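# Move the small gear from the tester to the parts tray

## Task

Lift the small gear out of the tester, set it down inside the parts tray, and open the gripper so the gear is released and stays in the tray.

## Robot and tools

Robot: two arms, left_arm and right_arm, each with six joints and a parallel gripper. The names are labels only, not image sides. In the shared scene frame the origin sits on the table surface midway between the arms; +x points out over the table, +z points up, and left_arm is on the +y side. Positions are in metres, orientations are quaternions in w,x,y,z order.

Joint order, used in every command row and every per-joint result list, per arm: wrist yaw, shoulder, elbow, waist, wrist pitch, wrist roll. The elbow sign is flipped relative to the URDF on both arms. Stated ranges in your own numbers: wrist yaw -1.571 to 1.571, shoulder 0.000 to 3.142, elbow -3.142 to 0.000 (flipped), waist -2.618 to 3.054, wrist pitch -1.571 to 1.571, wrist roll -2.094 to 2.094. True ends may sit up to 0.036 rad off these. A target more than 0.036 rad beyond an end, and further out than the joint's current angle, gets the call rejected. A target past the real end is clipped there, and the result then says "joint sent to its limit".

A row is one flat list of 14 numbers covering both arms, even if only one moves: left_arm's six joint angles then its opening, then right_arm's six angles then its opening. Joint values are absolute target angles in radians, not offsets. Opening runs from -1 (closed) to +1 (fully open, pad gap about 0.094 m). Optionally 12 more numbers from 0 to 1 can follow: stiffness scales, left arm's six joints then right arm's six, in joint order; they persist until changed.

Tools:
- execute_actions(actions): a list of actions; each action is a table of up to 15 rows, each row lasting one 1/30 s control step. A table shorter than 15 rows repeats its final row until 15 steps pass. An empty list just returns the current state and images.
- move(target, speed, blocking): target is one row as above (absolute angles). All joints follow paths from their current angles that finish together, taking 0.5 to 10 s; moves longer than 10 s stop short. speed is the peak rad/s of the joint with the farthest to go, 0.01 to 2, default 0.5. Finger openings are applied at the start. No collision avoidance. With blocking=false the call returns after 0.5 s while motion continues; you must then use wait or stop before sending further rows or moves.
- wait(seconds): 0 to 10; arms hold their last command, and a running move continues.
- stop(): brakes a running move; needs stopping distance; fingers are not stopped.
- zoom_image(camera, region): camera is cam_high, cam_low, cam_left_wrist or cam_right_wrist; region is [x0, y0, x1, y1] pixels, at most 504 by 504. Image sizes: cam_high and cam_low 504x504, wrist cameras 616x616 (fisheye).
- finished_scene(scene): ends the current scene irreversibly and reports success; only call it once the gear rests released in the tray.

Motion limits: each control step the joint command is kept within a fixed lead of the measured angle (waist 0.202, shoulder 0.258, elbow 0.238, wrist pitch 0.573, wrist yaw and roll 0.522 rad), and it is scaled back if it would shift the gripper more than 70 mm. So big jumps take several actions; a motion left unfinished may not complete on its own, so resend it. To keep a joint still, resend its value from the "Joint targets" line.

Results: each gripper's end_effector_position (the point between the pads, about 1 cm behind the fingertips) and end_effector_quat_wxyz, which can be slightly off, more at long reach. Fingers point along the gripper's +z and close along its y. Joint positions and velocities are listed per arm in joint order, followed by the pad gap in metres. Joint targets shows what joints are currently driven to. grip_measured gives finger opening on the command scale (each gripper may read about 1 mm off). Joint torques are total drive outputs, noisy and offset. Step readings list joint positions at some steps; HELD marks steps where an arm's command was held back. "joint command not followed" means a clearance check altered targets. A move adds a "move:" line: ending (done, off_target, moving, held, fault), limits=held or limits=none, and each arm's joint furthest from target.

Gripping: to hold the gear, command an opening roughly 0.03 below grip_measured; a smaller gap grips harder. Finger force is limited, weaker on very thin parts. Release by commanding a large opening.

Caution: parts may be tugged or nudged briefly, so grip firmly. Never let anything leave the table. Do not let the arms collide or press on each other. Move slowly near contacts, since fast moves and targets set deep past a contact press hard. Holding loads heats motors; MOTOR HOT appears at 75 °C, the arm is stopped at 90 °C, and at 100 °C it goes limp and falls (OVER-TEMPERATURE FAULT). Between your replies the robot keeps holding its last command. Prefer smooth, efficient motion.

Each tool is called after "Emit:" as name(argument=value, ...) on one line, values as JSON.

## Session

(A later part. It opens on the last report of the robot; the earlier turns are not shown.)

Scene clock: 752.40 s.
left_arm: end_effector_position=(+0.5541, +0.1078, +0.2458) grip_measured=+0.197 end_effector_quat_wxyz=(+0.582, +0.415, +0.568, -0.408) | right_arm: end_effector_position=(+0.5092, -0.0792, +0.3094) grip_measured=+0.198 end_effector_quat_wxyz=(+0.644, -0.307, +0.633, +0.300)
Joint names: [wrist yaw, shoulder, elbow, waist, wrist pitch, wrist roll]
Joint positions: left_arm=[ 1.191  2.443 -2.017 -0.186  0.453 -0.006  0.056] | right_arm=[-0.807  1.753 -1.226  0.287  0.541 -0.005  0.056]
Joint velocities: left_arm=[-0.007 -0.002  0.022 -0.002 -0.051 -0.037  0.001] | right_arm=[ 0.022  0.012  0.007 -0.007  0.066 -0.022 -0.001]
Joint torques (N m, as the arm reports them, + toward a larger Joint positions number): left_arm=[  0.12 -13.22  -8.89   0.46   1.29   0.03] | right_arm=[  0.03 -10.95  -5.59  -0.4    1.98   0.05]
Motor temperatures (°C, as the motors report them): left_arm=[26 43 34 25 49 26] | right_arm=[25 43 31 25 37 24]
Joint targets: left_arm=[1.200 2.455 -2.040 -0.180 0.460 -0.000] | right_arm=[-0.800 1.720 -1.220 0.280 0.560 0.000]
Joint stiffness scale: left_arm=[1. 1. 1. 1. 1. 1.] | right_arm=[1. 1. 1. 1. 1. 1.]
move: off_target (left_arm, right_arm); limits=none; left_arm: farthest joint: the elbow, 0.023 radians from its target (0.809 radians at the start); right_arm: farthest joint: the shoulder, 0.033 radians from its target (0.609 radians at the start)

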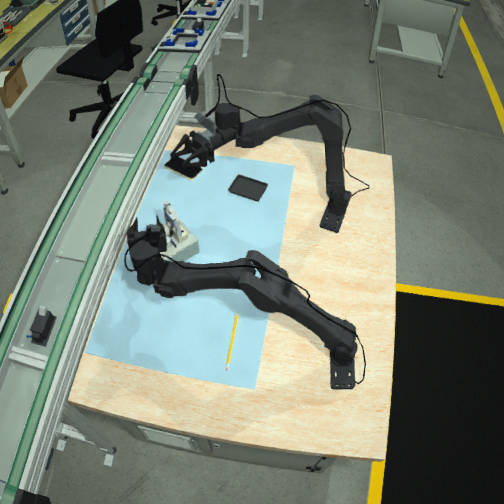

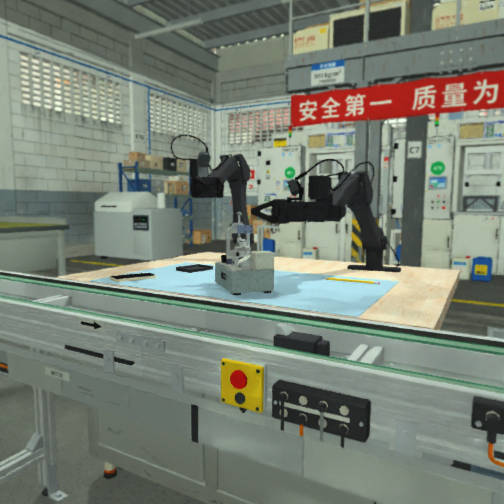

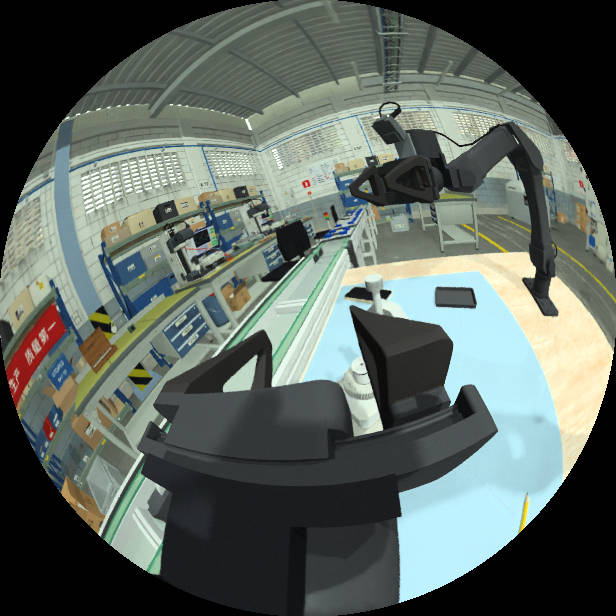

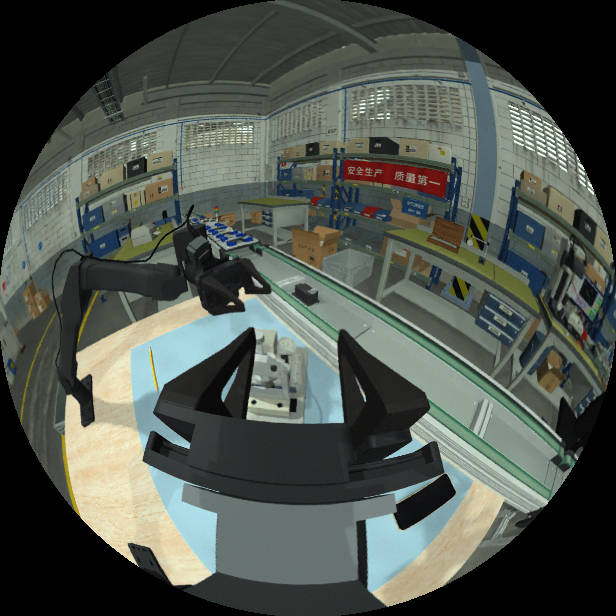

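Emit:
move(target=[1.2,2.43,-2.17,-0.22,0.3,0,0.2,-0.575,1.875,-0.63,0.42,1.155,0,0.2], speed=0.4)

Emit:
move(target=[1.2,2.43,-2.17,-0.318,0.3,0,0.2,-0.575,1.875,-0.63,0.42,1.155,0,0.2], speed=0.15)

Scene clock: 769.27 s.
left_arm: end_effector_position=(+0.5529, +0.0929, +0.2788) grip_measured=+0.197 end_effector_quat_wxyz=(+0.577, +0.423, +0.562, -0.415) | right_arm: end_effector_position=(+0.4417, -0.0606, +0.1348) grip_measured=+0.198 end_effector_quat_wxyz=(+0.616, -0.264, +0.689, +0.276)
Joint names: [wrist yaw, shoulder, elbow, waist, wrist pitch, wrist roll]
Joint positions: left_arm=[ 1.192  2.443 -2.148 -0.21   0.324 -0.006  0.056] | right_arm=[-0.581  1.874 -0.634  0.41   1.131 -0.004  0.056]
Joint velocities: left_arm=[-0.051 -0.007  0.012 -0.022 -0.095  0.007 -0.001] | right_arm=[ 0.066 -0.012 -0.002 -0.007  0.051  0.007  0.001]
Joint torques (N m, as the arm reports them, + toward a larger Joint positions number): left_arm=[  0.09 -15.47  -8.97  -0.66   1.03   0.04] | right_arm=[-0.02 -7.11 -4.09  0.71  2.2   0.06]
Motor temperatures (°C, as the motors report them): left_arm=[26 44 35 25 47 26] | right_arm=[25 40 31 25 38 24]
Joint targets: left_arm=[1.200 2.430 -2.170 -0.220 0.300 -0.000] | right_arm=[-0.575 1.875 -0.630 0.420 1.155 0.000]
Joint stiffness scale: left_arm=[1. 1. 1. 1. 1. 1.] | right_arm=[1. 1. 1. 1. 1. 1.]
move: off_target (left_arm, right_arm); limits=none; left_arm: farthest joint: the wrist pitch, 0.024 radians from its target (0.153 radians at the start); right_arm: farthest joint: the wrist pitch, 0.024 radians from its target (0.614 radians at the start)

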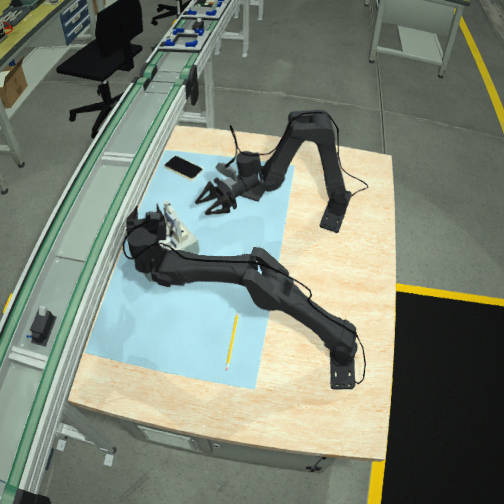

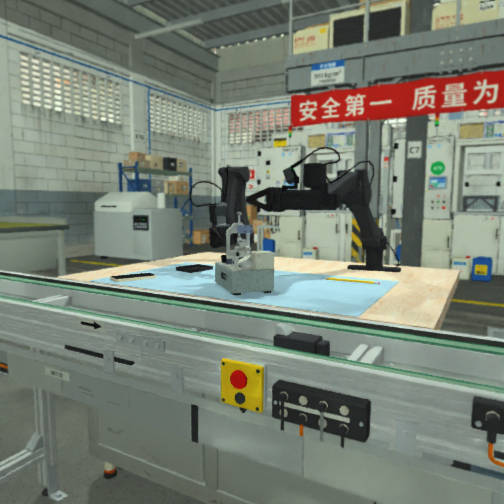

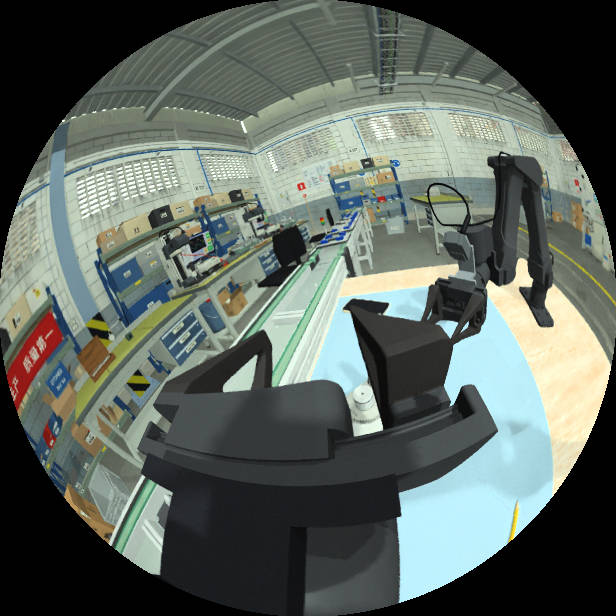

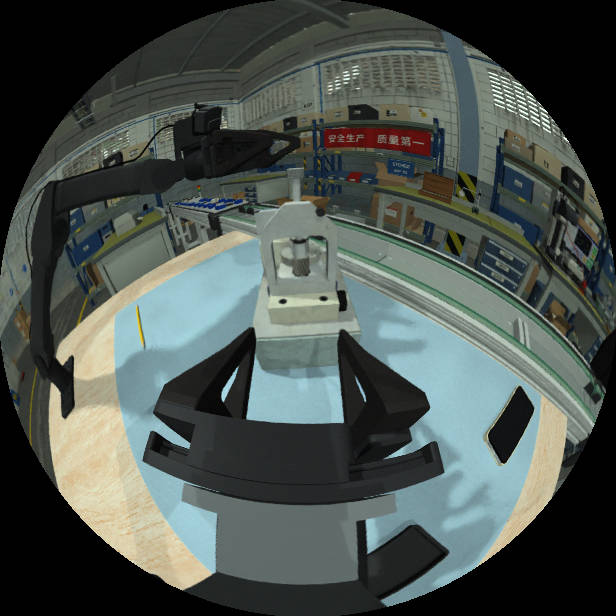

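Scene clock: 770.37 s.
left_arm: end_effector_position=(+0.5276, +0.0321, +0.2788) grip_measured=+0.197 end_effector_quat_wxyz=(+0.554, +0.452, +0.539, -0.445) | right_arm: end_effector_position=(+0.4418, -0.0606, +0.1350) grip_measured=+0.198 end_effector_quat_wxyz=(+0.616, -0.264, +0.689, +0.276)
Joint names: [wrist yaw, shoulder, elbow, waist, wrist pitch, wrist roll]
Joint positions: left_arm=[ 1.193  2.443 -2.148 -0.314  0.324 -0.006  0.056] | right_arm=[-0.58   1.874 -0.634  0.41   1.132 -0.004  0.056]
Joint velocities: left_arm=[-0.007 -0.007  0.007  0.002 -0.081 -0.037 -0.001] | right_arm=[-0.081 -0.002 -0.002  0.012 -0.022  0.007  0.   ]
Joint torques (N m, as the arm reports them, + toward a larger Joint positions number): left_arm=[  0.06 -15.29  -8.92  -0.16   0.99   0.03] | right_arm=[-0.01 -7.13 -3.85  0.98  2.14  0.05]
Motor temperatures (°C, as the motors report them): left_arm=[26 44 35 25 47 26] | right_arm=[25 39 30 25 38 24]
Joint targets: left_arm=[1.200 2.430 -2.170 -0.318 0.300 -0.000] | right_arm=[-0.575 1.875 -0.630 0.420 1.155 0.000]
Joint stiffness scale: left_arm=[1. 1. 1. 1. 1. 1.] | right_arm=[1. 1. 1. 1. 1. 1.]
move: off_target (left_arm, right_arm); limits=none; left_arm: farthest joint: the wrist pitch, 0.024 radians from its target (0.024 radians at the start); right_arm: farthest joint: the wrist pitch, 0.023 radians from its target (0.024 radians at the start)

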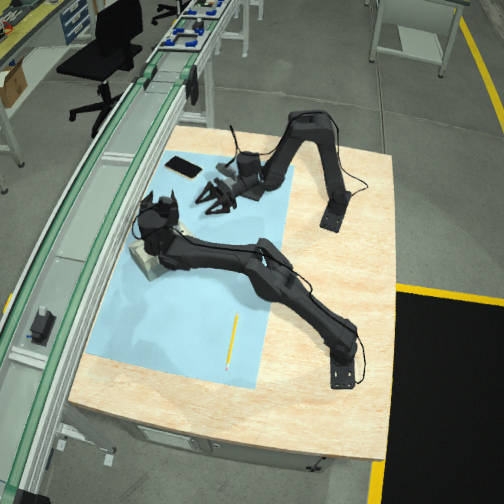

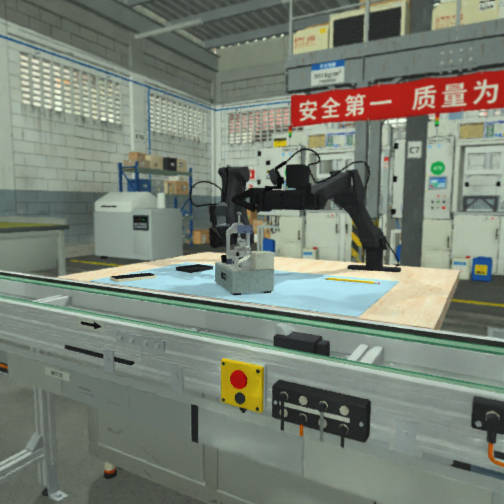

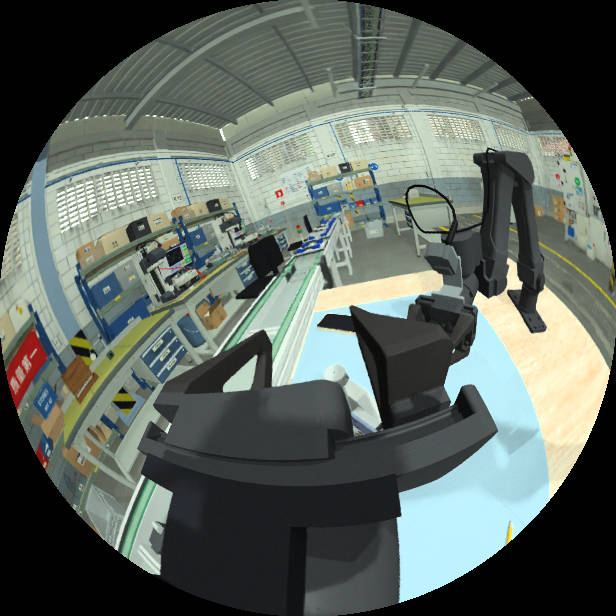

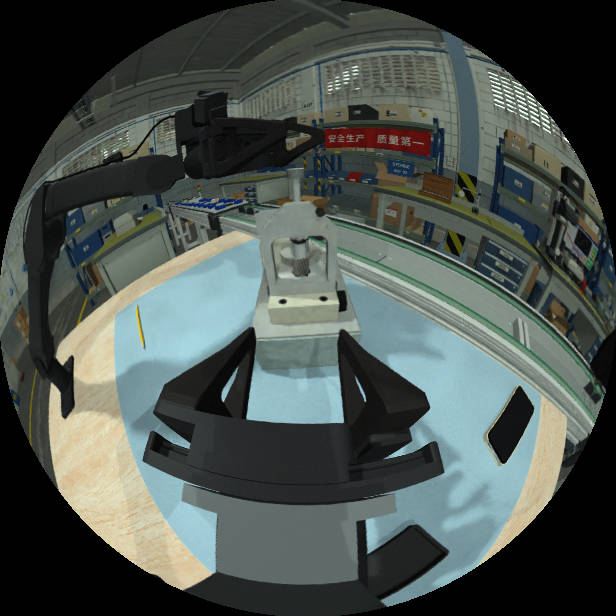

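Emit:
move(target=[1.2,2.43,-2.03,-0.318,0.43,0,0.2,-0.575,1.875,-0.63,0.42,1.155,0,0.2], speed=0.15)

Scene clock: 780.83 s.
left_arm: end_effector_position=(+0.5246, +0.0326, +0.2502) grip_measured=+0.197 end_effector_quat_wxyz=(+0.551, +0.450, +0.542, -0.447) | right_arm: end_effector_position=(+0.4418, -0.0606, +0.1350) grip_measured=+0.198 end_effector_quat_wxyz=(+0.616, -0.264, +0.689, +0.276)
Joint names: [wrist yaw, shoulder, elbow, waist, wrist pitch, wrist roll]
Joint positions: left_arm=[ 1.194  2.443 -2.04  -0.314  0.423 -0.006  0.056] | right_arm=[-0.58   1.874 -0.634  0.41   1.132 -0.004  0.056]
Joint velocities: left_arm=[-0.037  0.007 -0.007  0.007 -0.037 -0.007  0.   ] | right_arm=[ 0.007  0.017 -0.002 -0.012 -0.022 -0.007  0.   ]
Joint torques (N m, as the arm reports them, + toward a larger Joint positions number): left_arm=[  0.09 -15.16  -6.52  -0.12   1.25   0.08] | right_arm=[-0.01 -7.21 -3.77  1.    2.22  0.07]
Motor temperatures (°C, as the motors report them): left_arm=[26 46 35 25 46 26] | right_arm=[25 38 30 25 39 24]
Joint targets: left_arm=[1.200 2.430 -2.030 -0.318 0.430 -0.000] | right_arm=[-0.575 1.875 -0.630 0.420 1.155 0.000]
Joint stiffness scale: left_arm=[1. 1. 1. 1. 1. 1.] | right_arm=[1. 1. 1. 1. 1. 1.]
move: off_target (right_arm); limits=none; left_arm: farthest joint: the shoulder, 0.013 radians from its target (0.013 radians at the start); right_arm: farthest joint: the wrist pitch, 0.023 radians from its target (0.023 radians at the start)

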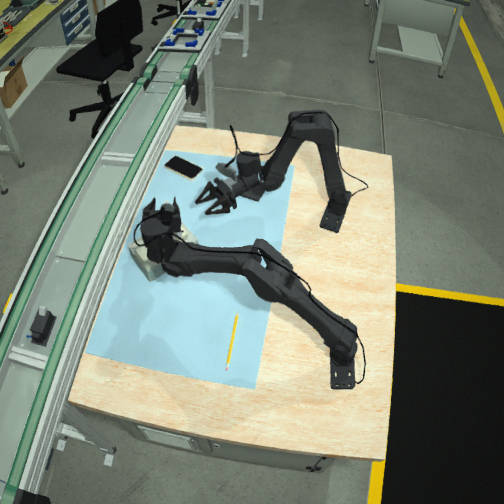

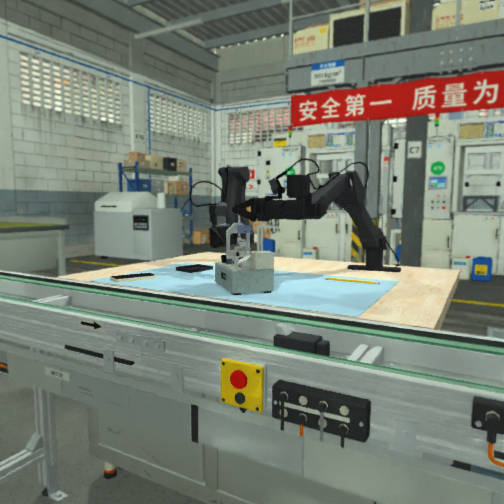

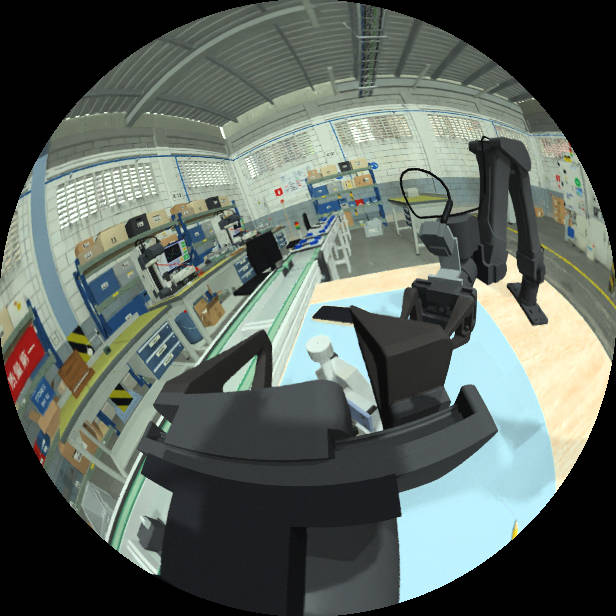

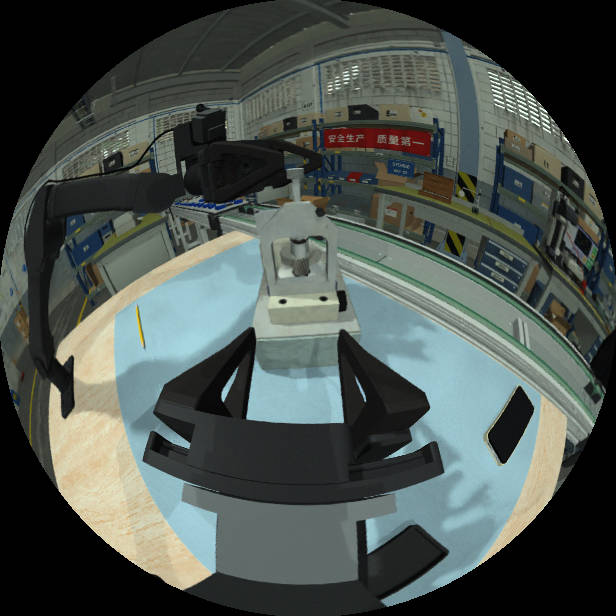

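Emit:
move(target=[1.2,2.485,-2.03,-0.335,0.46,0,0.2,-0.575,1.875,-0.63,0.42,1.155,0,0.2], speed=0.08)

Emit:
zoom_image(camera="cam_right_wrist", region=[210, 120, 390, 300])

Scene clock: 788.40 s.
left_arm: end_effector_position=(+0.5252, +0.0247, +0.2342) grip_measured=+0.197 end_effector_quat_wxyz=(+0.547, +0.453, +0.540, -0.451) | right_arm: end_effector_position=(+0.4418, -0.0607, +0.1349) grip_measured=+0.198 end_effector_quat_wxyz=(+0.616, -0.264, +0.689, +0.275)
Joint names: [wrist yaw, shoulder, elbow, waist, wrist pitch, wrist roll]
Joint positions: left_arm=[ 1.194  2.477 -2.04  -0.327  0.453 -0.006  0.056] | right_arm=[-0.58   1.874 -0.634  0.41   1.132 -0.004  0.056]
Joint velocities: left_arm=[-0.037  0.032  0.017 -0.017  0.037 -0.022 -0.001] | right_arm=[-0.081 -0.007  0.012  0.007 -0.007  0.051 -0.   ]
Joint torques (N m, as the arm reports them, + toward a larger Joint positions number): left_arm=[  0.1  -13.7   -6.52  -0.67   1.29   0.06] | right_arm=[-0.02 -7.24 -3.83  0.81  2.18  0.04]
Motor temperatures (°C, as the motors report them): left_arm=[26 46 35 25 47 26] | right_arm=[25 37 30 25 39 24]
Joint targets: left_arm=[1.200 2.485 -2.030 -0.335 0.460 0.000] | right_arm=[-0.575 1.875 -0.630 0.420 1.155 -0.000]
Joint stiffness scale: left_arm=[1. 1. 1. 1. 1. 1.] | right_arm=[1. 1. 1. 1. 1. 1.]
move: off_target (right_arm); limits=none; left_arm: farthest joint: the elbow, 0.010 radians from its target (0.010 radians at the start); right_arm: farthest joint: the wrist pitch, 0.023 radians from its target (0.023 radians at the start)

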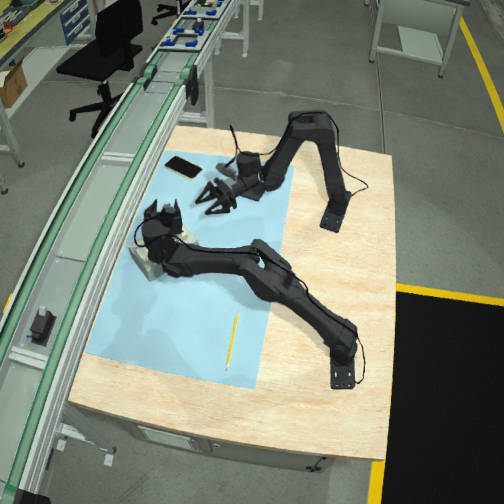

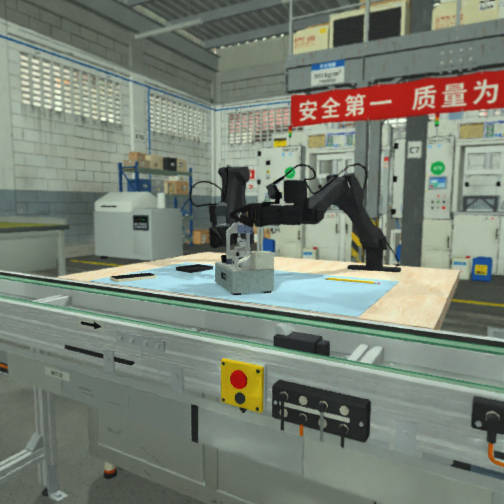

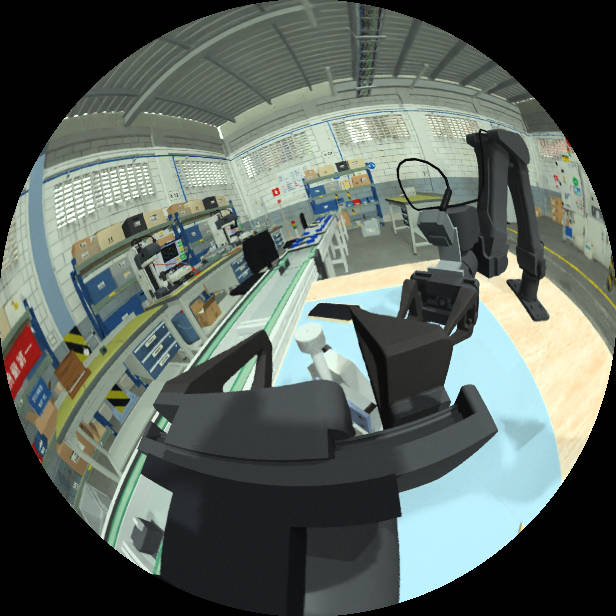

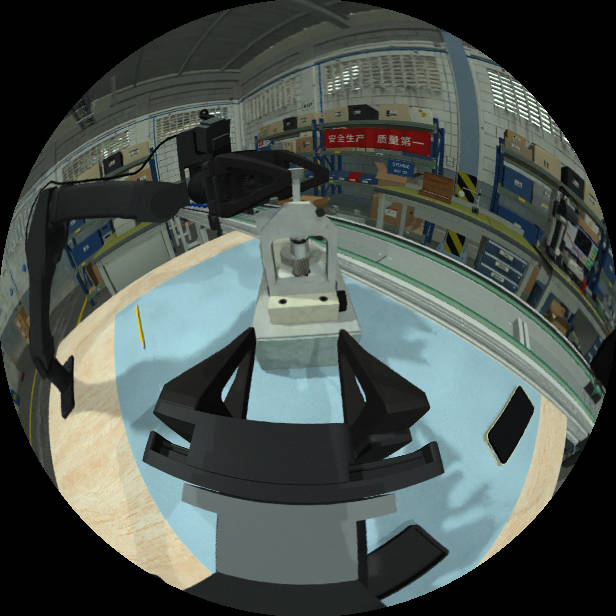

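Region (210, 120, 390, 300) of cam_right_wrist's 616x616 image, scaled by 2.800, with more detail than that image has.

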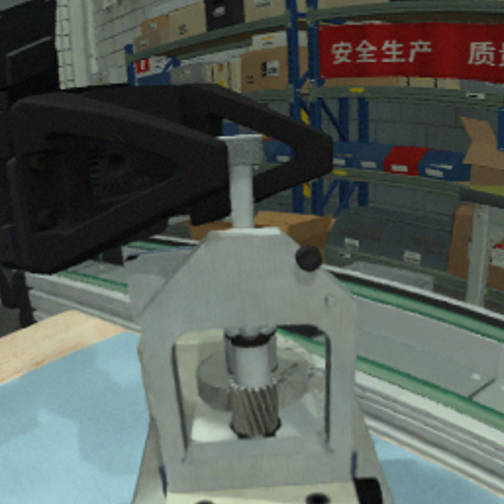

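Emit:
move(target=[1.16,2.485,-2.03,-0.35,0.46,0,0.2,-0.575,1.875,-0.63,0.42,1.155,0,0.2], speed=0.06)

Scene clock: 800.77 s.
left_arm: end_effector_position=(+0.5253, +0.0166, +0.2344) grip_measured=+0.197 end_effector_quat_wxyz=(+0.550, +0.450, +0.542, -0.448) | right_arm: end_effector_position=(+0.4418, -0.0607, +0.1349) grip_measured=+0.198 end_effector_quat_wxyz=(+0.616, -0.264, +0.689, +0.275)
Joint names: [wrist yaw, shoulder, elbow, waist, wrist pitch, wrist roll]
Joint positions: left_arm=[ 1.168  2.477 -2.04  -0.343  0.454 -0.006  0.056] | right_arm=[-0.58   1.874 -0.634  0.41   1.132 -0.004  0.056]
Joint velocities: left_arm=[-0.007 -0.012  0.012  0.002 -0.007  0.022 -0.001] | right_arm=[ 0.007 -0.002  0.012 -0.007  0.007 -0.022 -0.001]
Joint torques (N m, as the arm reports them, + toward a larger Joint positions number): left_arm=[ -0.09 -13.76  -6.53  -0.66   1.31   0.07] | right_arm=[ 0.   -7.21 -3.76  0.91  2.17  0.01]
Motor temperatures (°C, as the motors report them): left_arm=[26 46 34 25 47 26] | right_arm=[25 36 30 25 39 24]
Joint targets: left_arm=[1.160 2.485 -2.030 -0.350 0.460 0.000] | right_arm=[-0.575 1.875 -0.630 0.420 1.155 0.000]
Joint stiffness scale: left_arm=[1. 1. 1. 1. 1. 1.] | right_arm=[1. 1. 1. 1. 1. 1.]
move: off_target (right_arm); limits=none; left_arm: farthest joint: the elbow, 0.010 radians from its target (0.010 radians at the start); right_arm: farthest joint: the wrist pitch, 0.023 radians from its target (0.023 radians at the start)

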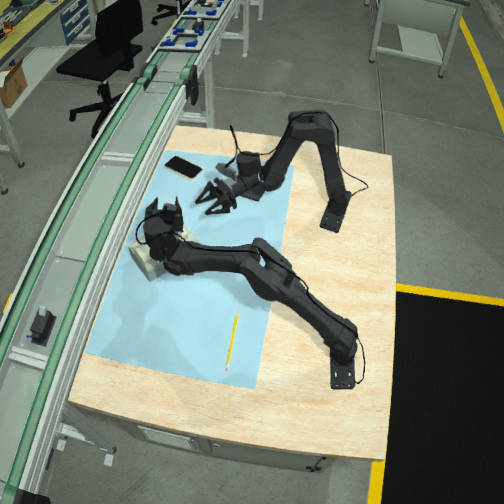

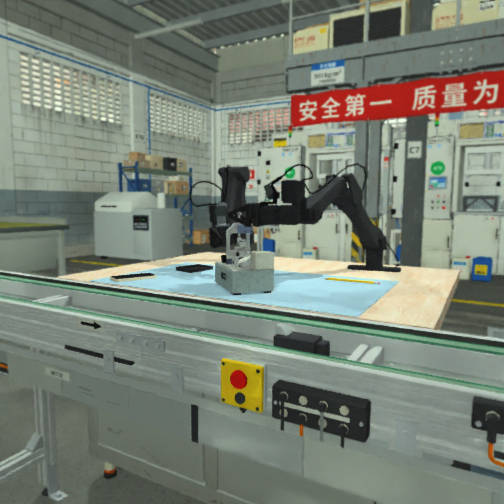

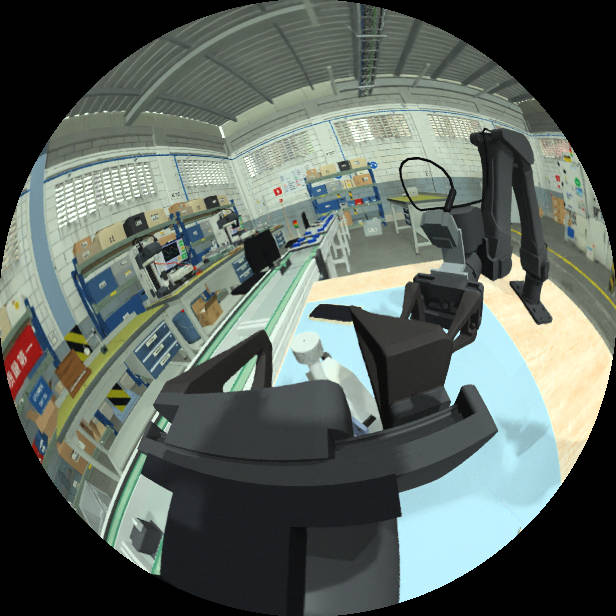

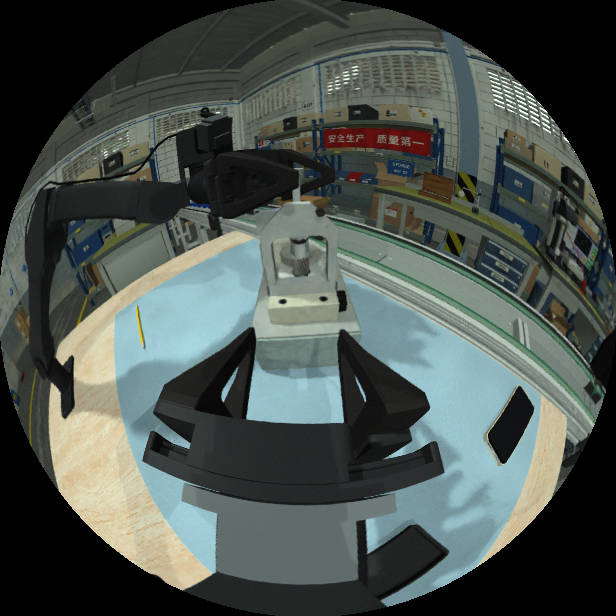

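Emit:
move(target=[1.125,2.485,-2.03,-0.352,0.46,0,-0.4,-0.575,1.875,-0.63,0.42,1.155,0,0.2], speed=0.06)

Scene clock: 805.13 s.
left_arm: end_effector_position=(+0.5312, +0.0179, +0.2345) grip_measured=-0.397 end_effector_quat_wxyz=(+0.557, +0.441, +0.550, -0.439) | right_arm: end_effector_position=(+0.4418, -0.0607, +0.1349) grip_measured=+0.198 end_effector_quat_wxyz=(+0.616, -0.264, +0.689, +0.275)
Joint names: [wrist yaw, shoulder, elbow, waist, wrist pitch, wrist roll]
Joint positions: left_arm=[ 1.134  2.477 -2.04  -0.343  0.454 -0.006  0.028] | right_arm=[-0.58   1.874 -0.634  0.41   1.132 -0.004  0.056]
Joint velocities: left_arm=[ 0.022 -0.007 -0.002  0.002  0.007 -0.022  0.001] | right_arm=[-0.022  0.007 -0.007 -0.007 -0.022 -0.007 -0.001]
Joint torques (N m, as the arm reports them, + toward a larger Joint positions number): left_arm=[ -0.06 -13.77  -6.51  -0.65   1.31   0.07] | right_arm=[ 0.03 -7.3  -4.01  0.86  2.19  0.04]
Motor temperatures (°C, as the motors report them): left_arm=[26 46 34 25 47 26] | right_arm=[25 36 30 25 39 24]
Joint targets: left_arm=[1.125 2.485 -2.030 -0.352 0.460 -0.000] | right_arm=[-0.575 1.875 -0.630 0.420 1.155 -0.000]
Joint stiffness scale: left_arm=[1. 1. 1. 1. 1. 1.] | right_arm=[1. 1. 1. 1. 1. 1.]
move: off_target (right_arm); limits=none; left_arm: farthest joint: the elbow, 0.010 radians from its target (0.010 radians at the start); right_arm: farthest joint: the wrist pitch, 0.023 radians from its target (0.023 radians at the start)

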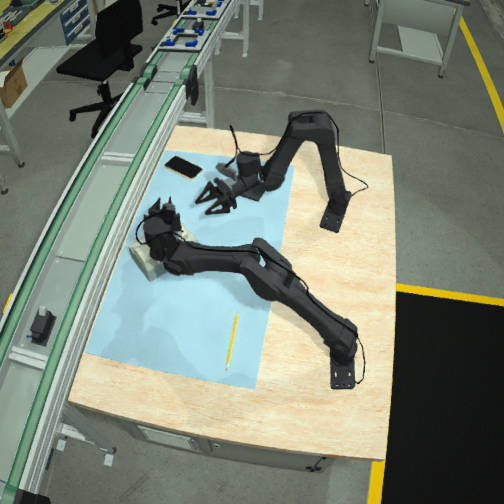

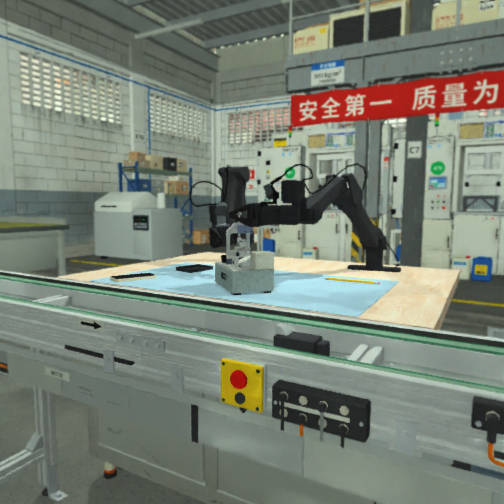

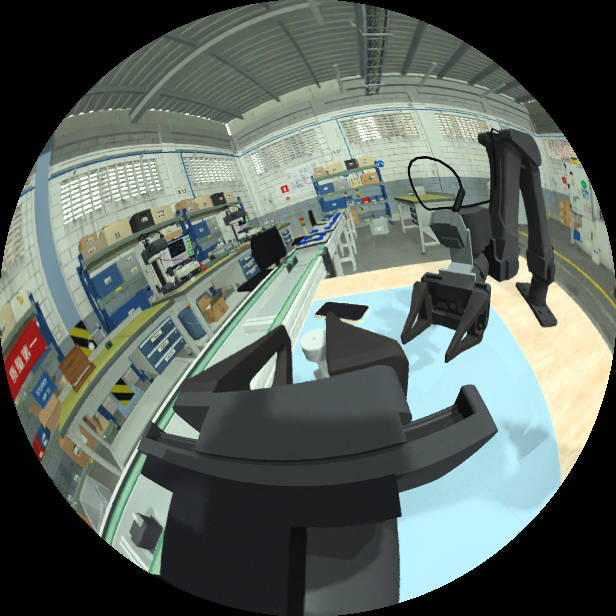

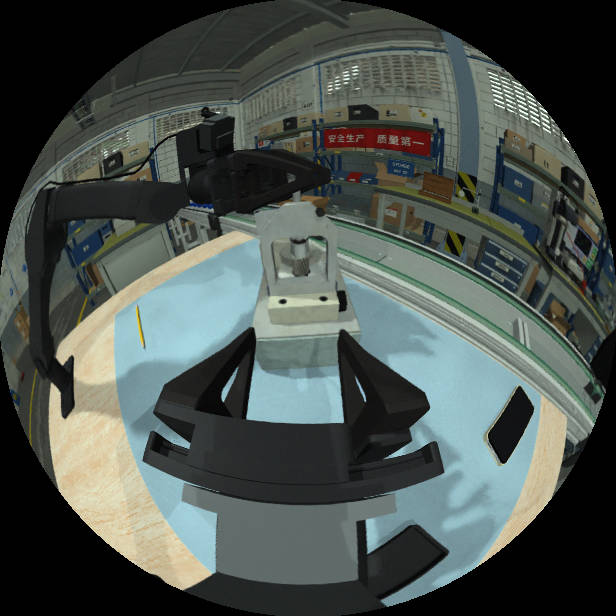

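Emit:
move(target=[1.14,2.485,-2.03,-0.352,0.46,0,-0.74,-0.575,1.875,-0.63,0.42,1.155,0,0.2], speed=0.06)

Scene clock: 809.20 s.
left_arm: end_effector_position=(+0.5250, +0.0150, +0.2345) grip_measured=-0.731 end_effector_quat_wxyz=(+0.550, +0.451, +0.542, -0.448) | right_arm: end_effector_position=(+0.4418, -0.0607, +0.1349) grip_measured=+0.198 end_effector_quat_wxyz=(+0.616, -0.264, +0.689, +0.275)
Joint names: [wrist yaw, shoulder, elbow, waist, wrist pitch, wrist roll]
Joint positions: left_arm=[ 1.165  2.477 -2.04  -0.346  0.454 -0.005  0.013] | right_arm=[-0.58   1.874 -0.634  0.41   1.132 -0.004  0.056]
Joint velocities: left_arm=[ 0.066 -0.017  0.002 -0.012  0.051 -0.022 -0.001] | right_arm=[ 0.037  0.002  0.017 -0.007  0.007 -0.007 -0.001]
Joint torques (N m, as the arm reports them, + toward a larger Joint positions number): left_arm=[ -0.2  -13.77  -6.65  -0.52   1.28   0.03] | right_arm=[-0.01 -7.15 -4.    0.87  2.2  -0.02]
Motor temperatures (°C, as the motors report them): left_arm=[26 46 34 25 47 26] | right_arm=[25 36 30 25 39 24]
Joint targets: left_arm=[1.140 2.485 -2.030 -0.352 0.460 0.000] | right_arm=[-0.575 1.875 -0.630 0.420 1.155 -0.000]
Joint stiffness scale: left_arm=[1. 1. 1. 1. 1. 1.] | right_arm=[1. 1. 1. 1. 1. 1.]
move: off_target (left_arm, right_arm); limits=none; left_arm: farthest joint: the wrist yaw, 0.025 radians from its target (0.006 radians at the start); right_arm: farthest joint: the wrist pitch, 0.023 radians from its target (0.023 radians at the start)

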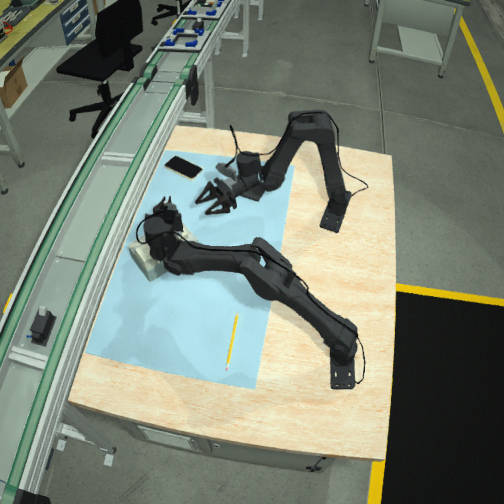

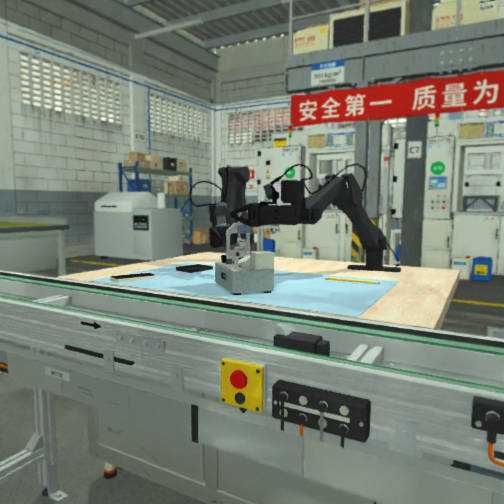

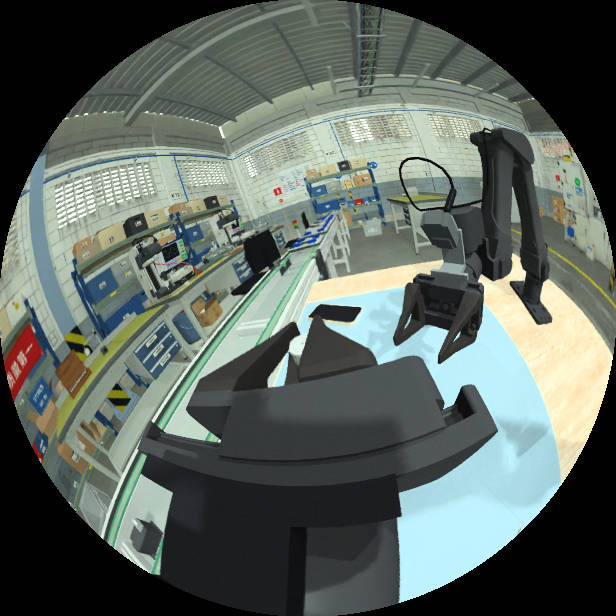

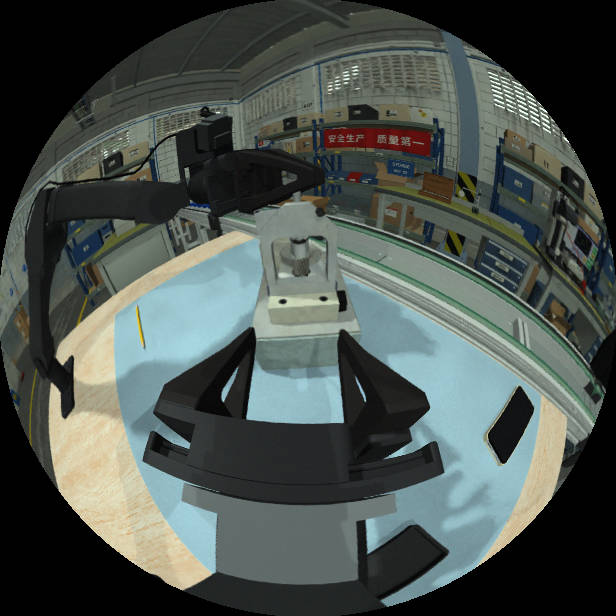

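Emit:
move(target=[1.165,2.485,-2.03,-0.35,0.46,0,-0.77,-0.477,2.05,-0.92,0.518,1.045,0,-0.3], speed=0.2)

Emit:
zoom_image(camera="cam_right_wrist", region=[190, 170, 410, 390])

Scene clock: 839.80 s.
left_arm: end_effector_position=(+0.5248, +0.0150, +0.2345) grip_measured=-0.746 end_effector_quat_wxyz=(+0.550, +0.451, +0.542, -0.448) | right_arm: end_effector_position=(+0.4909, -0.0138, +0.1284) grip_measured=-0.298 end_effector_quat_wxyz=(+0.614, -0.268, +0.690, +0.272)
Joint names: [wrist yaw, shoulder, elbow, waist, wrist pitch, wrist roll]
Joint positions: left_arm=[ 1.166  2.477 -2.04  -0.346  0.454 -0.005  0.012] | right_arm=[-0.483  2.047 -0.892  0.509  1.045 -0.004  0.033]
Joint velocities: left_arm=[ 0.022 -0.007  0.007 -0.007  0.022 -0.037 -0.   ] | right_arm=[ 0.051  0.002  0.032 -0.002  0.037  0.007 -0.   ]
Joint torques (N m, as the arm reports them, + toward a larger Joint positions number): left_arm=[  0.01 -13.86  -6.53  -0.36   1.31   0.03] | right_arm=[-0.03 -9.02 -6.76  0.75  2.01  0.04]
Motor temperatures (°C, as the motors report them): left_arm=[26 46 34 25 46 26] | right_arm=[25 36 30 25 39 24]
Joint targets: left_arm=[1.165 2.485 -2.030 -0.350 0.460 -0.000] | right_arm=[-0.477 2.050 -0.920 0.518 1.045 0.000]
Joint stiffness scale: left_arm=[1. 1. 1. 1. 1. 1.] | right_arm=[1. 1. 1. 1. 1. 1.]
move: off_target (right_arm); limits=none; left_arm: farthest joint: the elbow, 0.010 radians from its target (0.010 radians at the start); right_arm: farthest joint: the elbow, 0.028 radians from its target (0.286 radians at the start)

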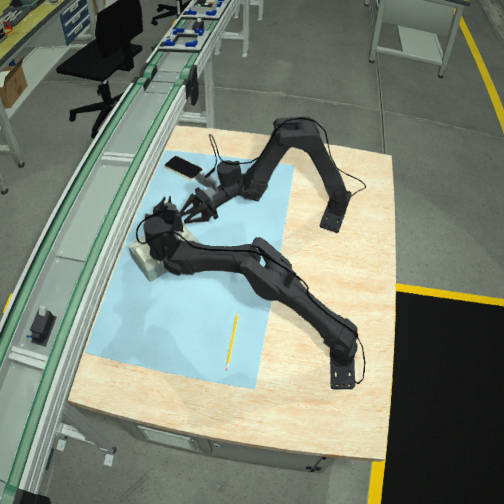

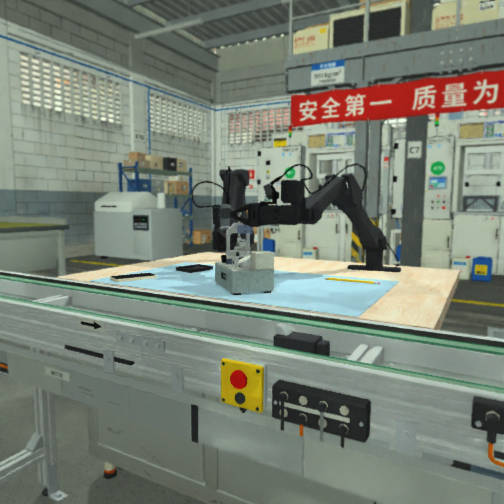

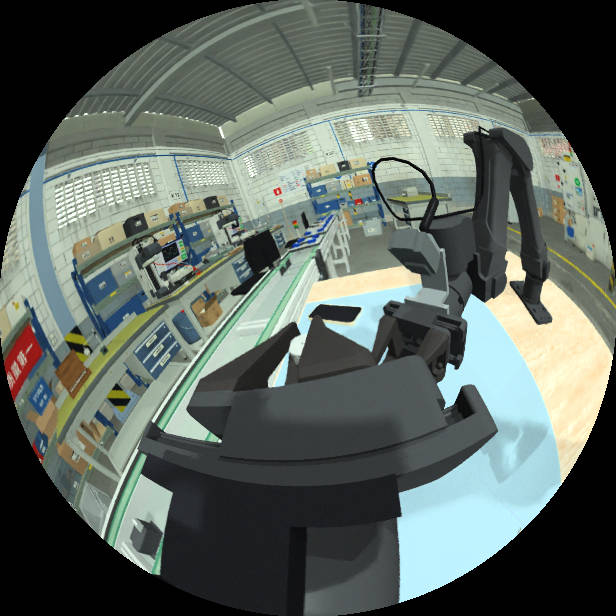

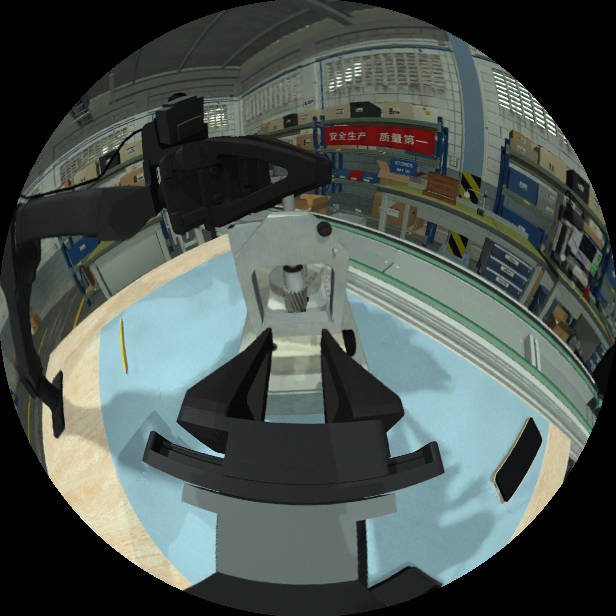

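Region (190, 170, 410, 390) of cam_right_wrist's 616x616 image, scaled by 2.291, with more detail than that image has.

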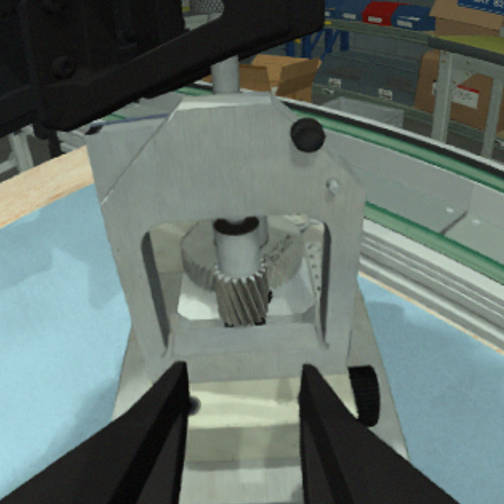

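Emit:
zoom_image(camera="cam_low", region=[195, 195, 285, 285])

Region (195, 195, 285, 285) of cam_low's 504x504 image, scaled by 5.600, with more detail than that image has.

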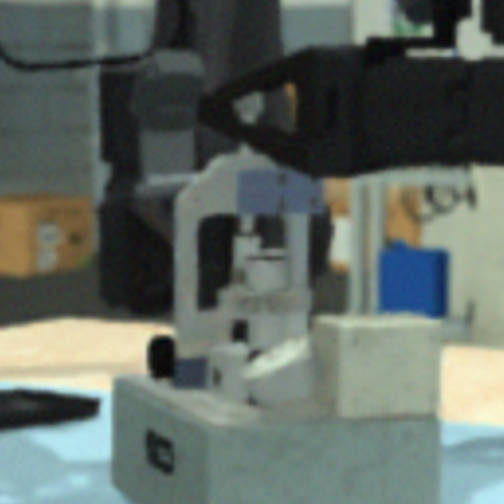

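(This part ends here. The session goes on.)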